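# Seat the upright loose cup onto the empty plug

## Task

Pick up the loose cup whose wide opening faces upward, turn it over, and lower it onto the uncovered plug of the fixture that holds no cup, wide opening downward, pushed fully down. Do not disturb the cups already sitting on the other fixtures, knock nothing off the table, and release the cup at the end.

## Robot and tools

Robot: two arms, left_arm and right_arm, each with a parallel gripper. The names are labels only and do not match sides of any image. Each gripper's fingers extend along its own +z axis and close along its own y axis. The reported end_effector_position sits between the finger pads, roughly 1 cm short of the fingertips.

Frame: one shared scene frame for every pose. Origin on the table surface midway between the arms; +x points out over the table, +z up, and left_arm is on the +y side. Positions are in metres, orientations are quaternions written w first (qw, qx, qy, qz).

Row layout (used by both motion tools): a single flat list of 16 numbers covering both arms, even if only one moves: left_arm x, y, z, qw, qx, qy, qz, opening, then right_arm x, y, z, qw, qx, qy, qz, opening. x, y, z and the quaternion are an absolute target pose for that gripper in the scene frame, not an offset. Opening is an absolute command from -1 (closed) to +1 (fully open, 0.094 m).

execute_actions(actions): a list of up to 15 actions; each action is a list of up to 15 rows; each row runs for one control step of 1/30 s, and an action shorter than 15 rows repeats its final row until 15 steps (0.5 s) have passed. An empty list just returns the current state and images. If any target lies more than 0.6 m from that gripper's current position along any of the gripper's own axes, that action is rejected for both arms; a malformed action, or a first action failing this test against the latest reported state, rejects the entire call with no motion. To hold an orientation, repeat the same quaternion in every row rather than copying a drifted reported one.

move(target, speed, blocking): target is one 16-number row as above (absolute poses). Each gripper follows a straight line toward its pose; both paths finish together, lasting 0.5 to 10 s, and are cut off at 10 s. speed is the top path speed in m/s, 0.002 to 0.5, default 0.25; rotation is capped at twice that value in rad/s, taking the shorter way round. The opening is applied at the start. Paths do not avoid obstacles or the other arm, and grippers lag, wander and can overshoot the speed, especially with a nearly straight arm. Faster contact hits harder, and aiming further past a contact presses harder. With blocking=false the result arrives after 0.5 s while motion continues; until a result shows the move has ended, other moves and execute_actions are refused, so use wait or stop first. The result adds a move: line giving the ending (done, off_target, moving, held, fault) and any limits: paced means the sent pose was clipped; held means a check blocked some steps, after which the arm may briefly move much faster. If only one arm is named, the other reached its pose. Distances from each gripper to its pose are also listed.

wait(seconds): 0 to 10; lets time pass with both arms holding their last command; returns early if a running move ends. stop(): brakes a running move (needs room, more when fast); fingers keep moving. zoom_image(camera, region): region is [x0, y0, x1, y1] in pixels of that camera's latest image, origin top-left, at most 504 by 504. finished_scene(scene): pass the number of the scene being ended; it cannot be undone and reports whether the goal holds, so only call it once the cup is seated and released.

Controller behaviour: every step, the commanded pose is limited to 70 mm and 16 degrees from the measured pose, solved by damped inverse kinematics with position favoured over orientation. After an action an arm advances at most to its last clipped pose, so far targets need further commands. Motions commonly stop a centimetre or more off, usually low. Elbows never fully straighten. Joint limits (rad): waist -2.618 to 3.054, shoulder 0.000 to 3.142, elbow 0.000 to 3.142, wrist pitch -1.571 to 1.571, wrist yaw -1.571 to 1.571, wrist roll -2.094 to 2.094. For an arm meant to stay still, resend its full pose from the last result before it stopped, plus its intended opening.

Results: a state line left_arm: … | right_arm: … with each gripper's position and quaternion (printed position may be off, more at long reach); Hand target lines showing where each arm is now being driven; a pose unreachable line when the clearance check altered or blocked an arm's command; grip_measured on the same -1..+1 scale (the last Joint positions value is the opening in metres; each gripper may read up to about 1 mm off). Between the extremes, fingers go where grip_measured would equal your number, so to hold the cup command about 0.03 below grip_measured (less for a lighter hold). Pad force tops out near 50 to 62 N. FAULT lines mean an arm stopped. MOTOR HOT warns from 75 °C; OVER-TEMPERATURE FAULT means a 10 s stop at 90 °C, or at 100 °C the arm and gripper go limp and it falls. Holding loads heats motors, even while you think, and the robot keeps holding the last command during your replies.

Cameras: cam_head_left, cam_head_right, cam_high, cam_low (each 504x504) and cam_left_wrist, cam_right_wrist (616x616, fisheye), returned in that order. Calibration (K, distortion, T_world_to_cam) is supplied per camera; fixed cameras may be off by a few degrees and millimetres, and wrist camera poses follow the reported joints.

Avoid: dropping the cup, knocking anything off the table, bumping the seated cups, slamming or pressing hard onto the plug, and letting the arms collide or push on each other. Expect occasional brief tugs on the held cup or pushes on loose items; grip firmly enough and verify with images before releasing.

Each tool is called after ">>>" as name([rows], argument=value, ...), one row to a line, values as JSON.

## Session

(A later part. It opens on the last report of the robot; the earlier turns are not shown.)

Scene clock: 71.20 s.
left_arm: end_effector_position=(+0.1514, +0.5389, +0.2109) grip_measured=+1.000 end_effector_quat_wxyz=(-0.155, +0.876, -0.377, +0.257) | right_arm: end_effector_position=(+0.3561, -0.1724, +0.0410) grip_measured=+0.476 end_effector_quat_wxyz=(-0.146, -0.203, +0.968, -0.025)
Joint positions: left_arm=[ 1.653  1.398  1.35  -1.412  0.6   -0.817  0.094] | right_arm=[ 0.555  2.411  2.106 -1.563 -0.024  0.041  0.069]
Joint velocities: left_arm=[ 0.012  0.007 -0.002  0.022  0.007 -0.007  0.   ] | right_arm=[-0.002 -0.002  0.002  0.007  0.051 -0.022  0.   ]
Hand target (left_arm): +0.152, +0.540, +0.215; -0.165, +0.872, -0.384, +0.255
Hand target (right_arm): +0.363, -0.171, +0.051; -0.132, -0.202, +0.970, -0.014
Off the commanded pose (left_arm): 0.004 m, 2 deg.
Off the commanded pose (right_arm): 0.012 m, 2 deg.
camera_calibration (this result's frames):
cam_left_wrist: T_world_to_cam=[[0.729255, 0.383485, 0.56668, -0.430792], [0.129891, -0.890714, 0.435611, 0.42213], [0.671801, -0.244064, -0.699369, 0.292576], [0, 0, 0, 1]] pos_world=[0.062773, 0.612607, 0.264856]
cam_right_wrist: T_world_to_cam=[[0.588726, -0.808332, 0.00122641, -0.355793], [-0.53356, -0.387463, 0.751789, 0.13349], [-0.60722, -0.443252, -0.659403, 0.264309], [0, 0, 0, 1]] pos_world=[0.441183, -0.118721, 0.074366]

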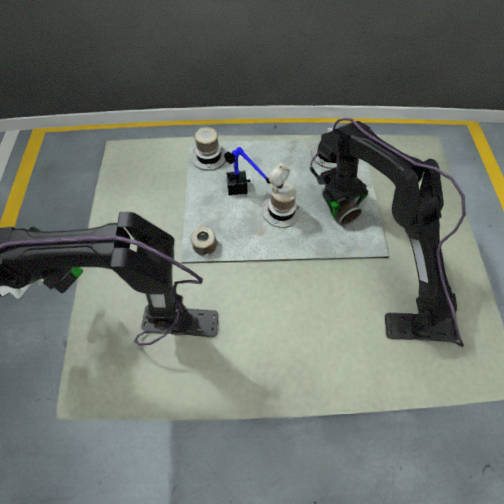

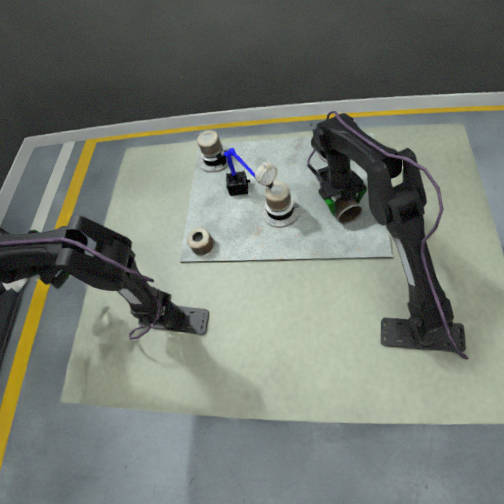

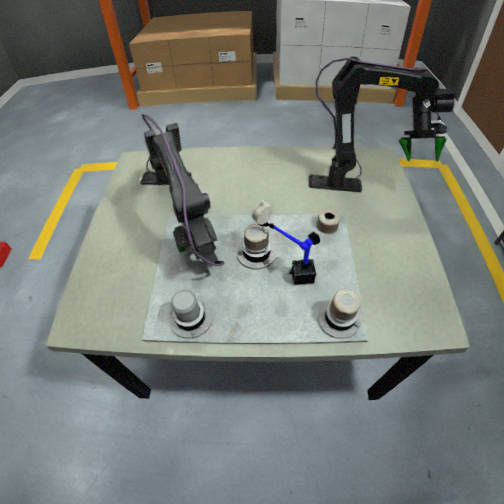

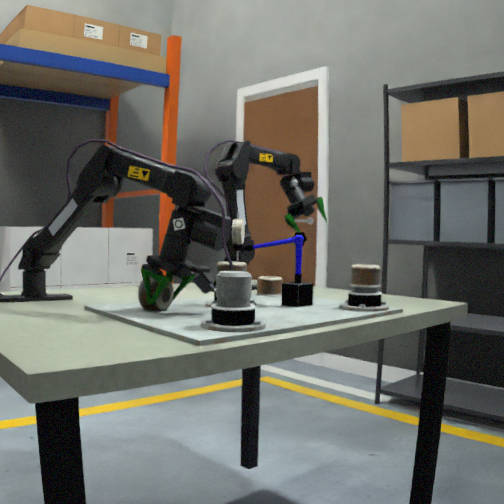

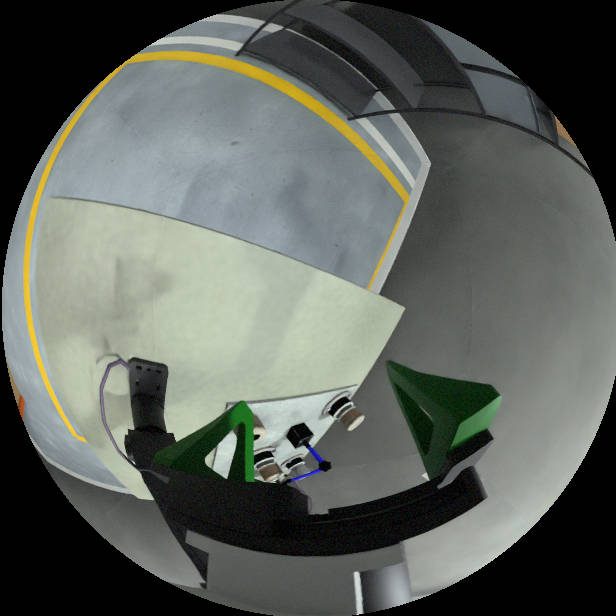

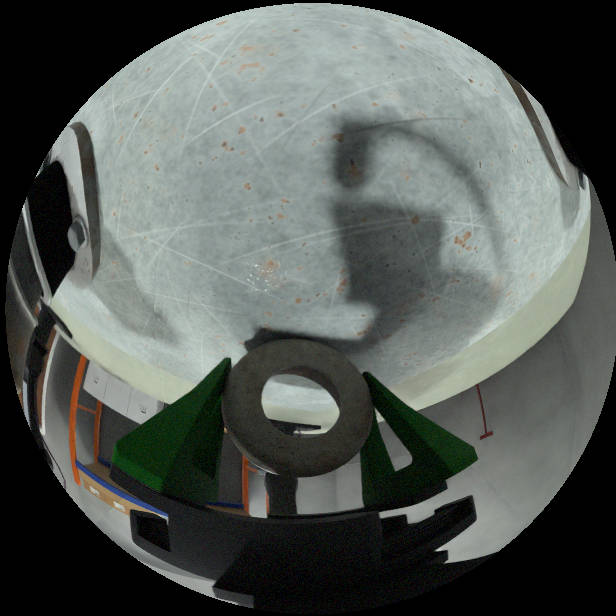

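>>> move(target=[0.152, 0.540, 0.215, -0.165, 0.872, -0.384, 0.255, 1, 0.49, -0.165, 0.185, 0.6088, -0.1178, 0.7792, 0.0920, 0.38], speed=0.35)

>>> move(target=[0.152, 0.540, 0.215, -0.165, 0.872, -0.384, 0.255, 1, 0.60, -0.157, 0.18, 0.6088, -0.1178, 0.7792, 0.0920, 0.38], speed=0.25)

Scene clock: 76.17 s.
left_arm: end_effector_position=(+0.1514, +0.5389, +0.2109) grip_measured=+1.000 end_effector_quat_wxyz=(-0.154, +0.876, -0.377, +0.257) | right_arm: end_effector_position=(+0.4844, -0.1585, +0.1674) grip_measured=+0.476 end_effector_quat_wxyz=(+0.582, -0.139, +0.796, +0.090)
Joint positions: left_arm=[ 1.653  1.398  1.35  -1.412  0.6   -0.818  0.094] | right_arm=[0.505 1.755 0.953 0.489 0.078 0.005 0.069]
Joint velocities: left_arm=[ 0.002  0.007 -0.007 -0.037  0.007  0.051  0.   ] | right_arm=[ 0.002 -0.002 -0.012  0.037  0.051 -0.037 -0.   ]
Hand target (left_arm): +0.152, +0.540, +0.215; -0.165, +0.872, -0.384, +0.255
Hand target (right_arm): +0.489, -0.163, +0.184; +0.610, -0.130, +0.777, +0.087
Off the commanded pose (left_arm): 0.004 m, 2 deg.
Off the commanded pose (right_arm): 0.020 m, 4 deg.
move: off_target (right_arm)
camera_calibration (this result's frames):
cam_left_wrist: T_world_to_cam=[[0.728981, 0.384187, 0.566557, -0.431102], [0.130423, -0.890444, 0.436003, 0.421821], [0.671994, -0.243946, -0.699224, 0.292453], [0, 0, 0, 1]] pos_world=[0.0627238, 0.612574, 0.264819]
cam_right_wrist: T_world_to_cam=[[0.308097, -0.922046, 0.234324, -0.341337], [-0.67335, -0.385345, -0.630959, 0.41179], [0.672069, 0.036615, -0.739583, -0.0984366], [0, 0, 0, 1]] pos_world=[0.4486, -0.152443, 0.267004]

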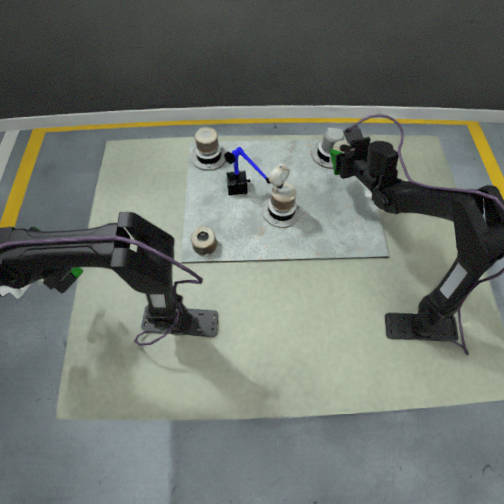

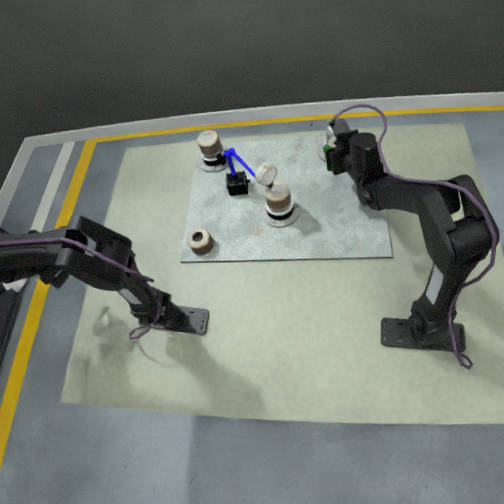

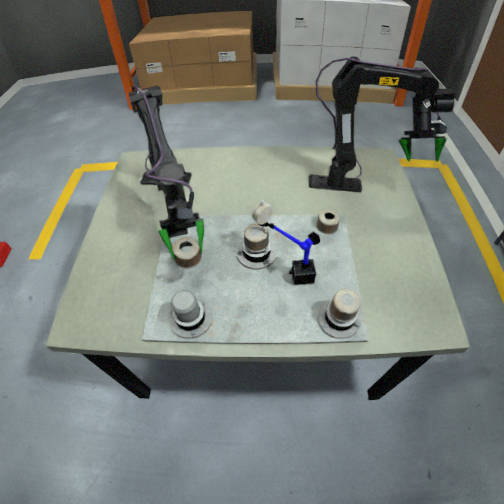

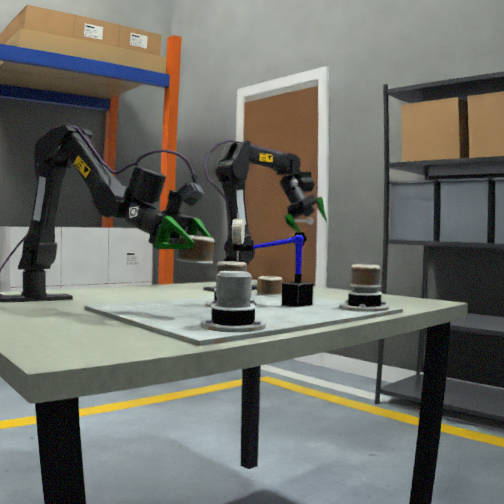

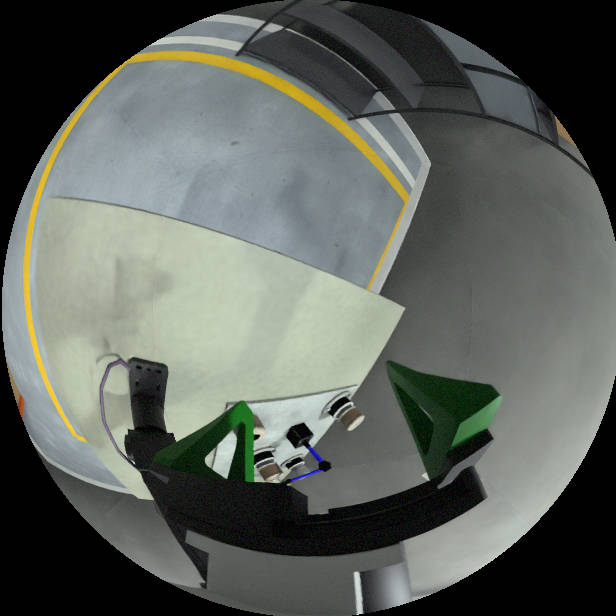

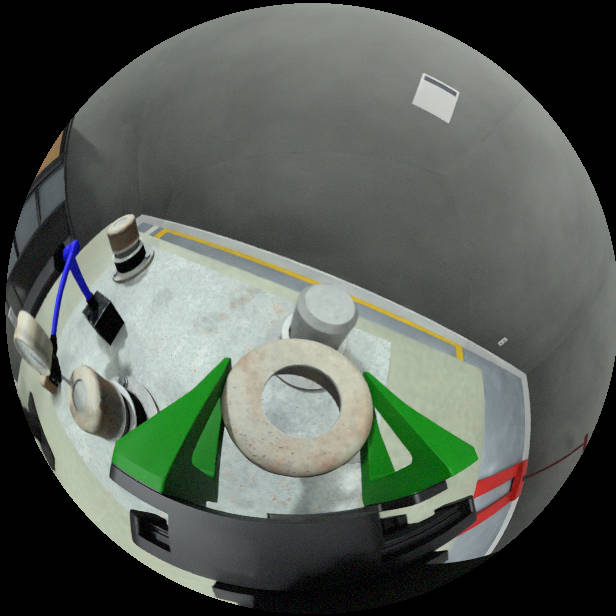

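Scene clock: 77.13 s.
left_arm: end_effector_position=(+0.1514, +0.5389, +0.2109) grip_measured=+1.000 end_effector_quat_wxyz=(-0.154, +0.876, -0.377, +0.257) | right_arm: end_effector_position=(+0.5810, -0.1486, +0.1600) grip_measured=+0.470 end_effector_quat_wxyz=(+0.579, -0.130, +0.799, +0.094)
Joint positions: left_arm=[ 1.653  1.398  1.35  -1.412  0.6   -0.818  0.094] | right_arm=[0.44  2.083 1.386 0.379 0.021 0.005 0.069]
Joint velocities: left_arm=[-0.022 -0.002  0.007  0.037  0.007  0.022  0.   ] | right_arm=[-0.007  0.002  0.017 -0.037 -0.037  0.007  0.   ]
Hand target (left_arm): +0.152, +0.540, +0.215; -0.165, +0.872, -0.384, +0.255
Hand target (right_arm): +0.597, -0.156, +0.181; +0.609, -0.118, +0.779, +0.091
Off the commanded pose (left_arm): 0.004 m, 2 deg.
Off the commanded pose (right_arm): 0.029 m, 4 deg.
move: off_target (right_arm)
camera_calibration (this result's frames):
cam_left_wrist: T_world_to_cam=[[0.728844, 0.384537, 0.566495, -0.431257], [0.130689, -0.890309, 0.4362, 0.421666], [0.672091, -0.243887, -0.699151, 0.292391], [0, 0, 0, 1]] pos_world=[0.0626991, 0.612558, 0.2648]
cam_right_wrist: T_world_to_cam=[[0.301215, -0.928459, 0.217334, -0.35449], [-0.683927, -0.369177, -0.629247, 0.484284], [0.664464, 0.0408984, -0.7462, -0.163069], [0, 0, 0, 1]] pos_world=[0.546346, -0.143673, 0.260094]

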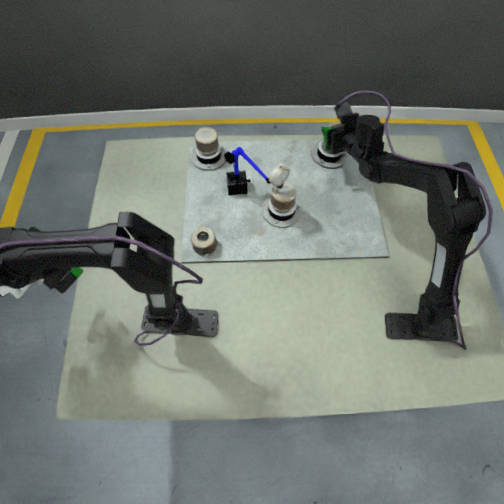

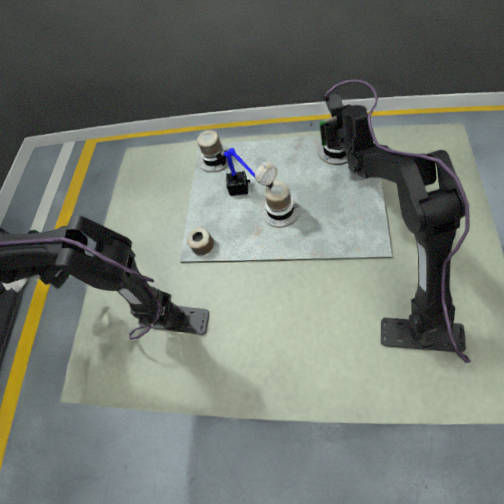

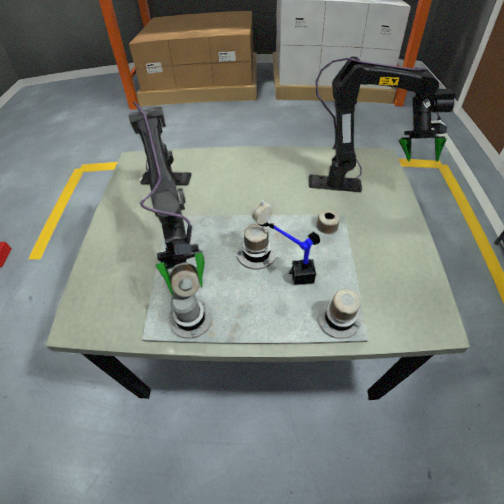

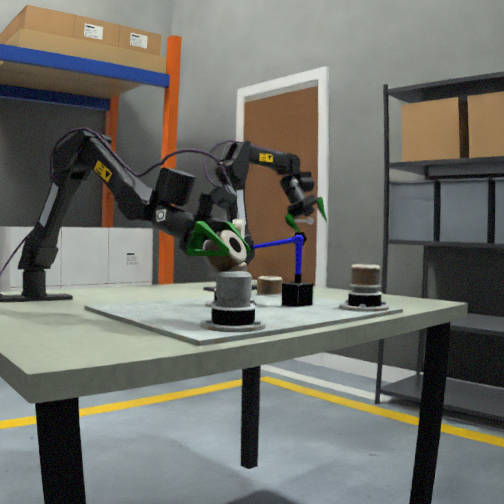

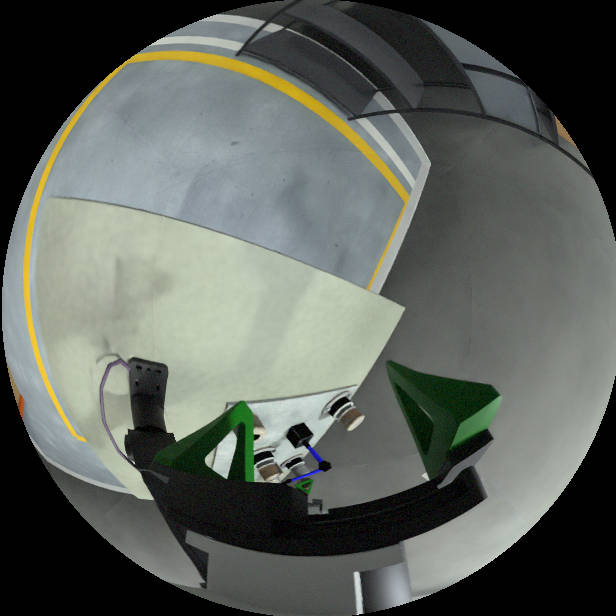

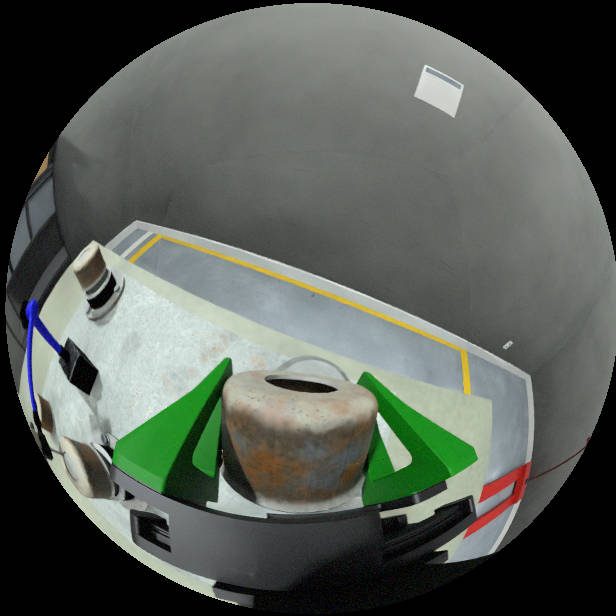

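>>> zoom_image(camera="cam_low", region=[150, 190, 310, 300])

>>> zoom_image(camera="cam_high", region=[130, 230, 250, 345])

Region (150, 190, 310, 300) of cam_low's 504x504 image, scaled by 3.150, with more detail than that image has; it fills the top 346 rows of this view, and the rest is white.

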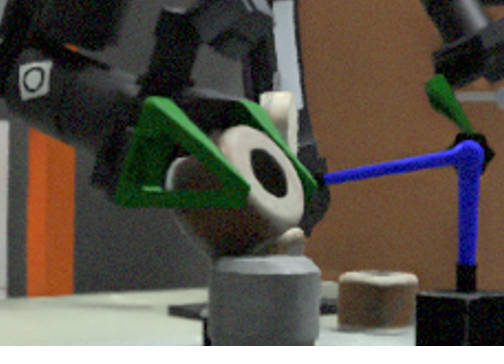

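Region (130, 230, 250, 345) of cam_high's 504x504 image, scaled by 4.200, with more detail than that image has; it fills the top 483 rows of this view, and the rest is white.

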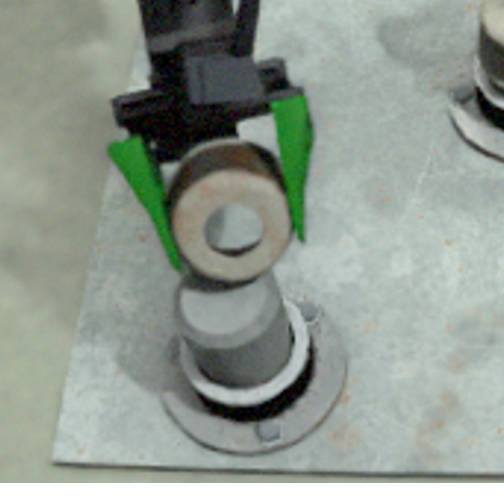

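>>> move(target=[0.152, 0.540, 0.215, -0.165, 0.872, -0.384, 0.255, 1, 0.52, -0.18, 0.19, 0.6088, -0.1178, 0.7792, 0.0920, 0.38], speed=0.2)

>>> move(target=[0.152, 0.540, 0.215, -0.165, 0.872, -0.384, 0.255, 1, 0.47, -0.20, 0.085, 0.6088, -0.1178, 0.7792, 0.0920, 0.38], speed=0.2)

Scene clock: 83.10 s.
left_arm: end_effector_position=(+0.1514, +0.5389, +0.2109) grip_measured=+1.000 end_effector_quat_wxyz=(-0.154, +0.876, -0.377, +0.257) | right_arm: end_effector_position=(+0.5163, -0.1764, +0.1616) grip_measured=+0.470 end_effector_quat_wxyz=(+0.574, -0.128, +0.804, +0.090)
Joint positions: left_arm=[ 1.653  1.398  1.35  -1.412  0.6   -0.818  0.094] | right_arm=[0.432 1.842 1.059 0.451 0.02  0.005 0.069]
Joint velocities: left_arm=[-0.017  0.002 -0.002 -0.066 -0.051  0.037  0.   ] | right_arm=[ 0.007  0.012  0.002  0.051 -0.007 -0.022  0.001]
Hand target (left_arm): +0.152, +0.540, +0.215; -0.165, +0.872, -0.384, +0.255
Hand target (right_arm): +0.520, -0.181, +0.190; +0.608, -0.118, +0.779, +0.091
Off the commanded pose (left_arm): 0.004 m, 2 deg.
Off the commanded pose (right_arm): 0.029 m, 5 deg.
move: off_target (right_arm)
camera_calibration (this result's frames):
cam_left_wrist: T_world_to_cam=[[0.728844, 0.384537, 0.566495, -0.431257], [0.130689, -0.890309, 0.4362, 0.421666], [0.672091, -0.243887, -0.699151, 0.292391], [0, 0, 0, 1]] pos_world=[0.0626991, 0.612558, 0.2648]
cam_right_wrist: T_world_to_cam=[[0.297079, -0.929754, 0.217487, -0.359293], [-0.695326, -0.366753, -0.618073, 0.435331], [0.65442, 0.0323925, -0.755437, -0.112577], [0, 0, 0, 1]] pos_world=[0.483108, -0.170749, 0.262163]

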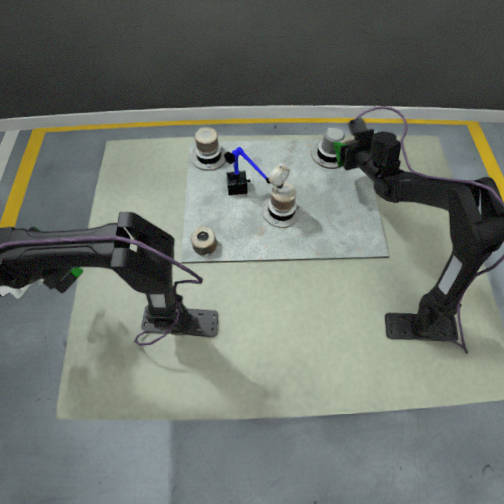

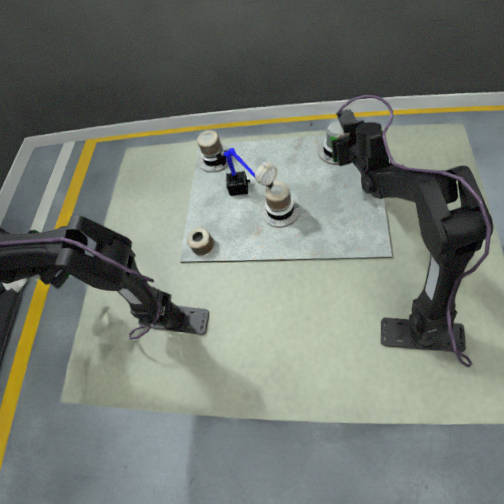

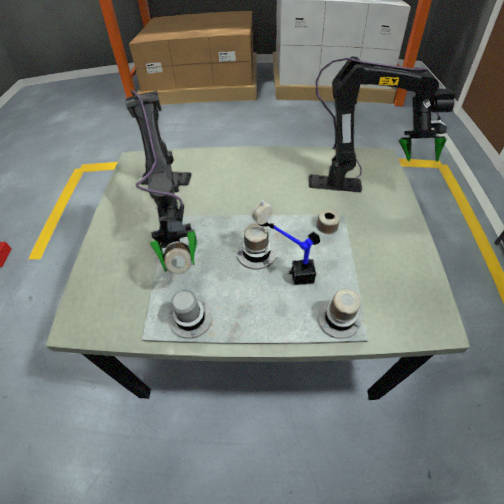

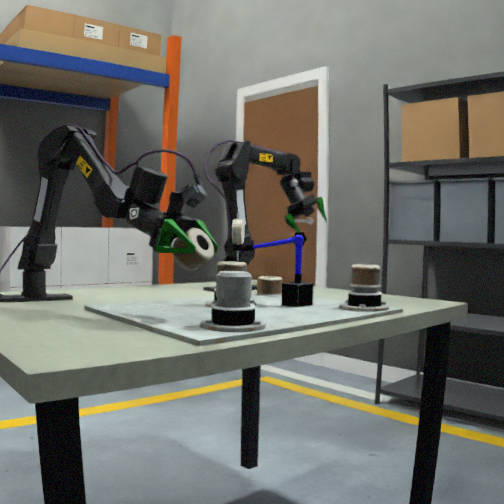

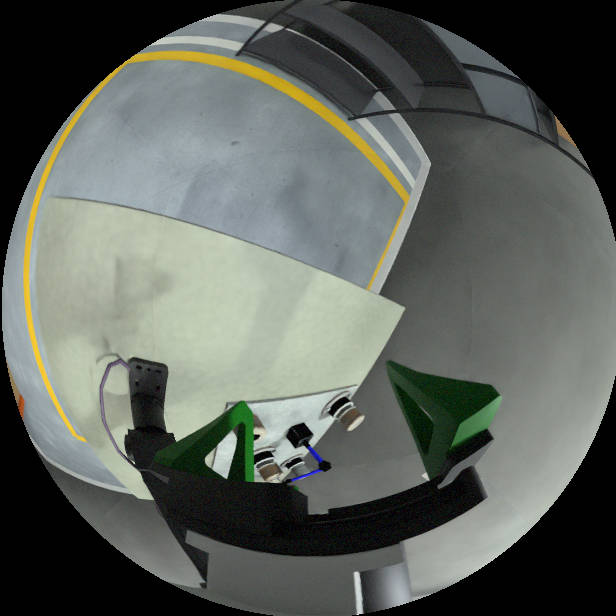

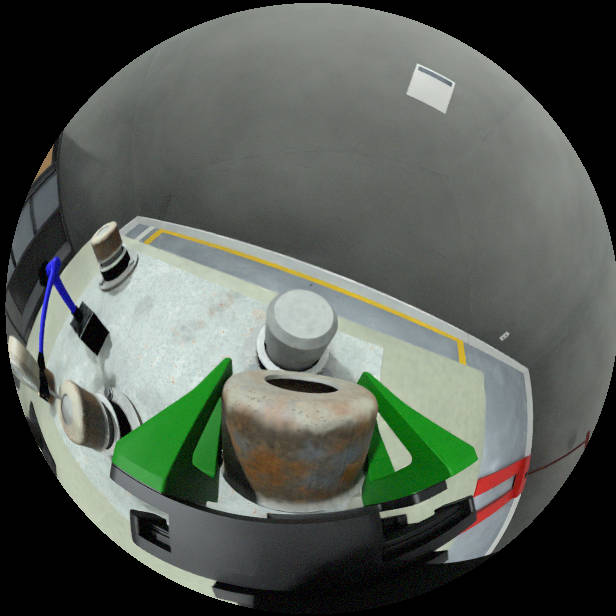

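Scene clock: 84.37 s.
left_arm: end_effector_position=(+0.1514, +0.5389, +0.2109) grip_measured=+1.000 end_effector_quat_wxyz=(-0.154, +0.876, -0.377, +0.257) | right_arm: end_effector_position=(+0.4678, -0.1973, +0.0709) grip_measured=+0.470 end_effector_quat_wxyz=(+0.585, -0.123, +0.797, +0.090)
Joint positions: left_arm=[ 1.653  1.398  1.35  -1.412  0.6   -0.819  0.094] | right_arm=[0.424 1.969 0.698 0.967 0.02  0.005 0.069]
Joint velocities: left_arm=[-0.017  0.002 -0.002 -0.022  0.051  0.037  0.   ] | right_arm=[-0.002  0.012  0.017  0.037  0.051 -0.037 -0.   ]
Hand target (left_arm): +0.152, +0.540, +0.215; -0.165, +0.872, -0.384, +0.255
Hand target (right_arm): +0.471, -0.201, +0.085; +0.608, -0.118, +0.780, +0.091
Off the commanded pose (left_arm): 0.004 m, 2 deg.
Off the commanded pose (right_arm): 0.015 m, 3 deg.
move: off_target (right_arm)
camera_calibration (this result's frames):
cam_left_wrist: T_world_to_cam=[[0.728707, 0.384888, 0.566433, -0.431413], [0.130954, -0.890174, 0.436396, 0.421512], [0.672188, -0.243828, -0.699079, 0.292329], [0, 0, 0, 1]] pos_world=[0.0626745, 0.612542, 0.264782]
cam_right_wrist: T_world_to_cam=[[0.284409, -0.933884, 0.216729, -0.339358], [-0.681984, -0.355964, -0.638895, 0.335273], [0.673802, 0.0339016, -0.738134, -0.158688], [0, 0, 0, 1]] pos_world=[0.432091, -0.192196, 0.17062]

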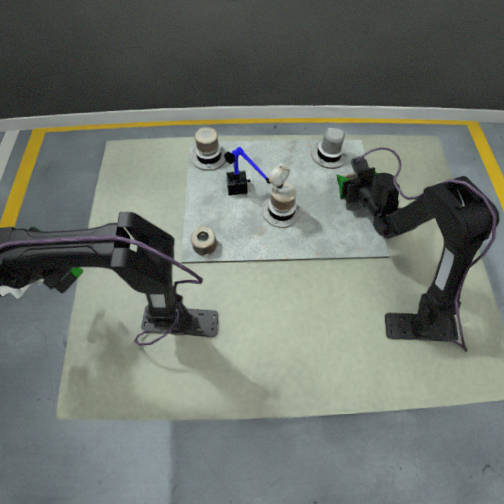

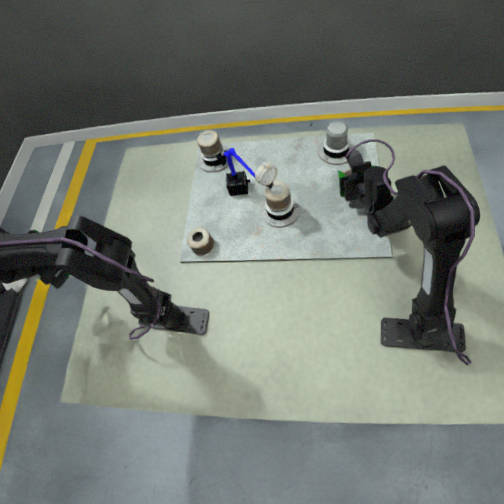

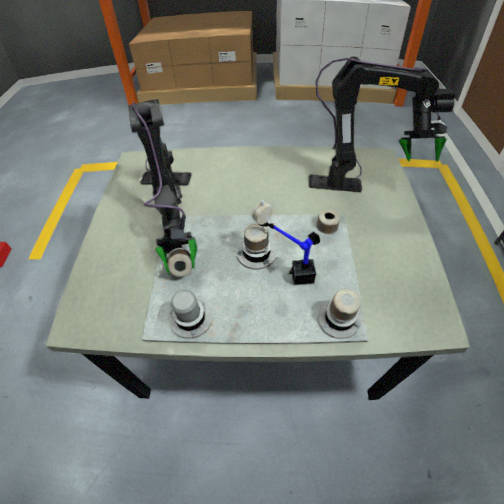

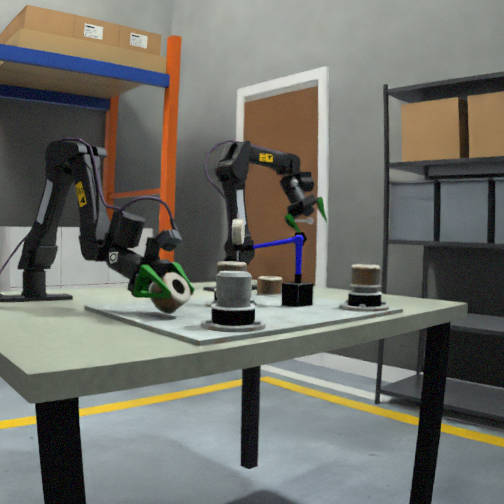

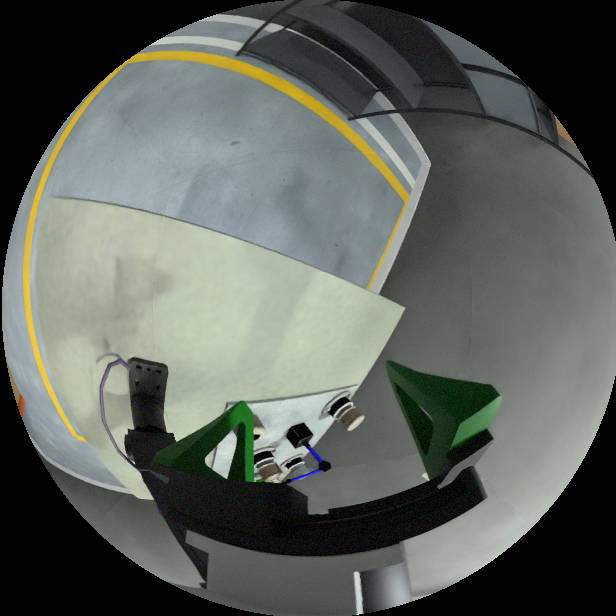

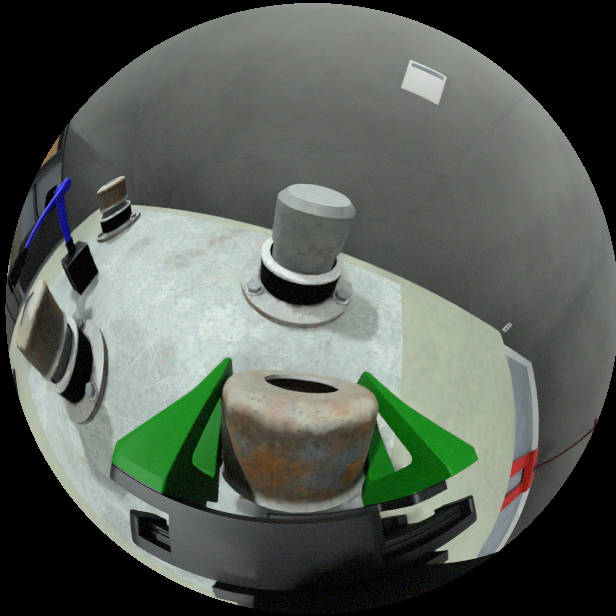

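>>> zoom_image(camera="cam_low", region=[90, 230, 250, 330])

Region (90, 230, 250, 330) of cam_low's 504x504 image, scaled by 3.150, with more detail than that image has; it fills the top 315 rows of this view, and the rest is white.

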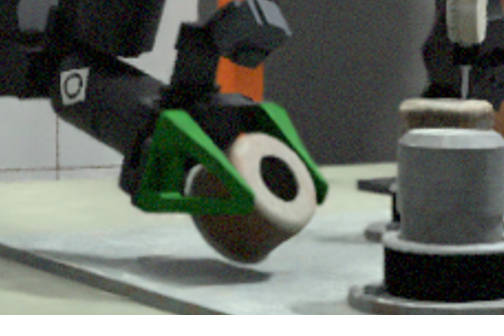

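>>> execute_actions([
  [[0.152, 0.540, 0.215, -0.165, 0.872, -0.384, 0.255, 1, 0.471, -0.201, 0.085, 0.608, -0.118, 0.780, 0.091, 0.465]],
  [[0.152, 0.540, 0.215, -0.165, 0.872, -0.384, 0.255, 1, 0.471, -0.201, 0.085, 0.608, -0.118, 0.780, 0.091, 0.465]],
])

Scene clock: 108.47 s.
left_arm: end_effector_position=(+0.1514, +0.5389, +0.2109) grip_measured=+1.000 end_effector_quat_wxyz=(-0.154, +0.876, -0.377, +0.257) | right_arm: end_effector_position=(+0.4679, -0.1972, +0.0713) grip_measured=+0.475 end_effector_quat_wxyz=(+0.585, -0.123, +0.796, +0.090)
Joint positions: left_arm=[ 1.653  1.398  1.35  -1.412  0.6   -0.818  0.094] | right_arm=[0.424 1.969 0.698 0.968 0.02  0.005 0.069]
Joint velocities: left_arm=[-0.017 -0.002  0.002 -0.095  0.007 -0.081  0.   ] | right_arm=[-0.002 -0.007  0.007  0.037 -0.007 -0.081 -0.001]
Hand target (left_arm): +0.152, +0.540, +0.215; -0.165, +0.872, -0.384, +0.255
Hand target (right_arm): +0.471, -0.201, +0.085; +0.607, -0.118, +0.780, +0.090
Off the commanded pose (left_arm): 0.004 m, 2 deg.
Off the commanded pose (right_arm): 0.015 m, 3 deg.
camera_calibration (this result's frames):
cam_left_wrist: T_world_to_cam=[[0.728844, 0.384537, 0.566495, -0.431257], [0.130689, -0.890309, 0.4362, 0.421666], [0.672091, -0.243887, -0.699151, 0.292391], [0, 0, 0, 1]] pos_world=[0.0626991, 0.612558, 0.2648]
cam_right_wrist: T_world_to_cam=[[0.284096, -0.933991, 0.216682, -0.339304], [-0.68106, -0.355651, -0.640055, 0.335303], [0.674868, 0.0342634, -0.737142, -0.158993], [0, 0, 0, 1]] pos_world=[0.432055, -0.192208, 0.170932]

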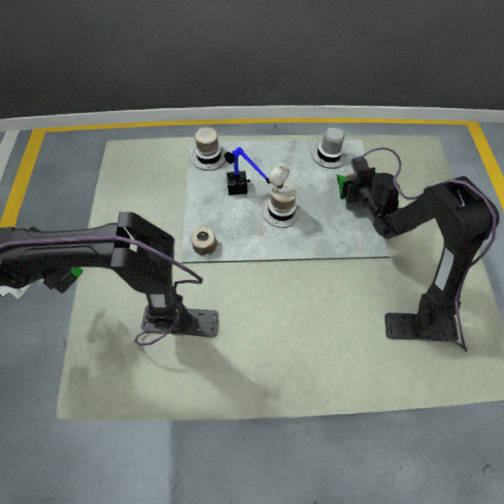

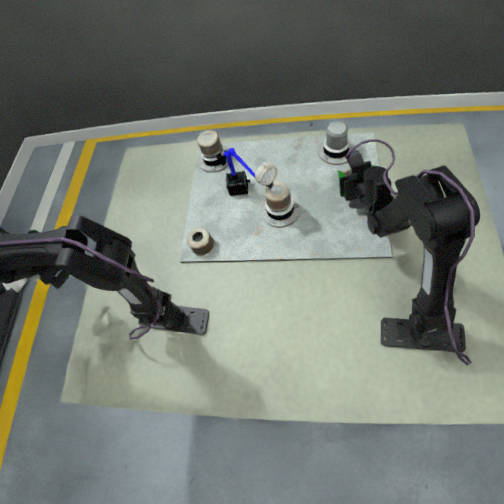

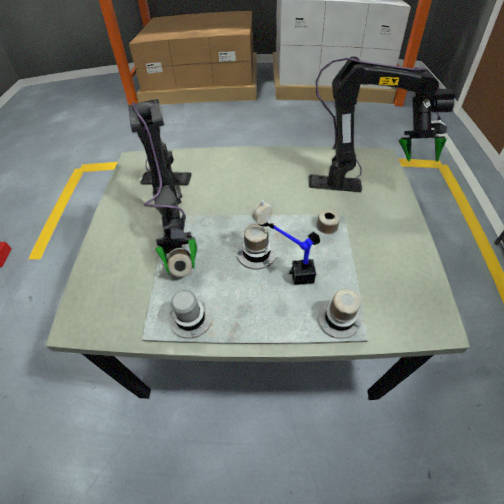

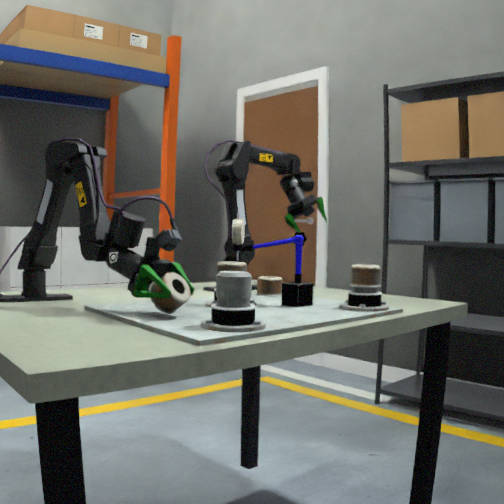

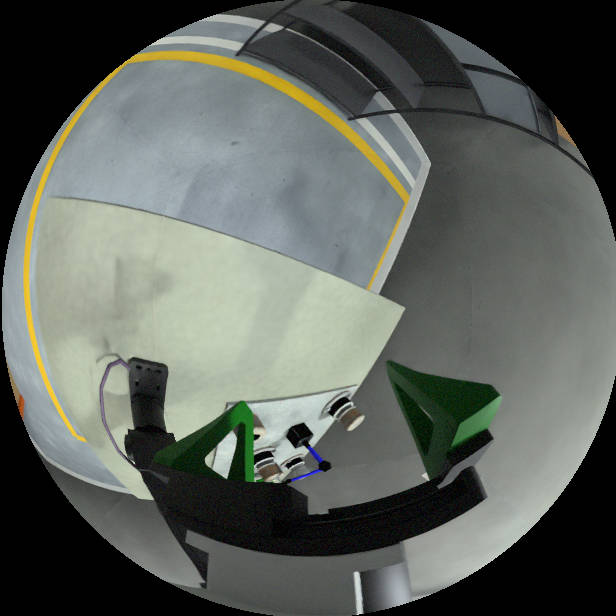

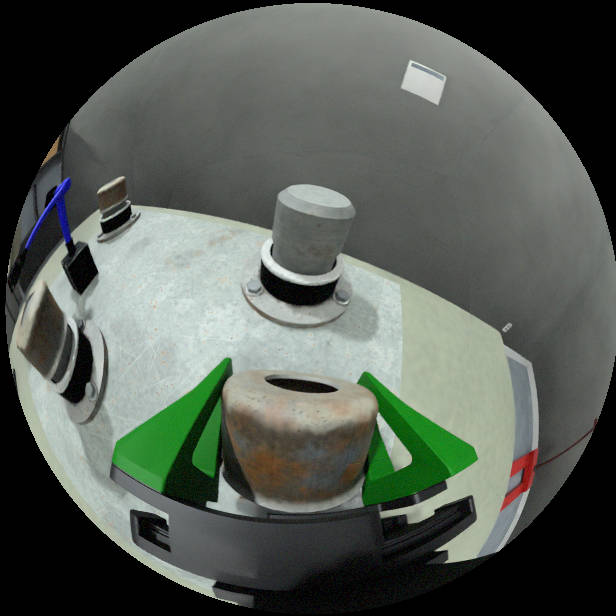

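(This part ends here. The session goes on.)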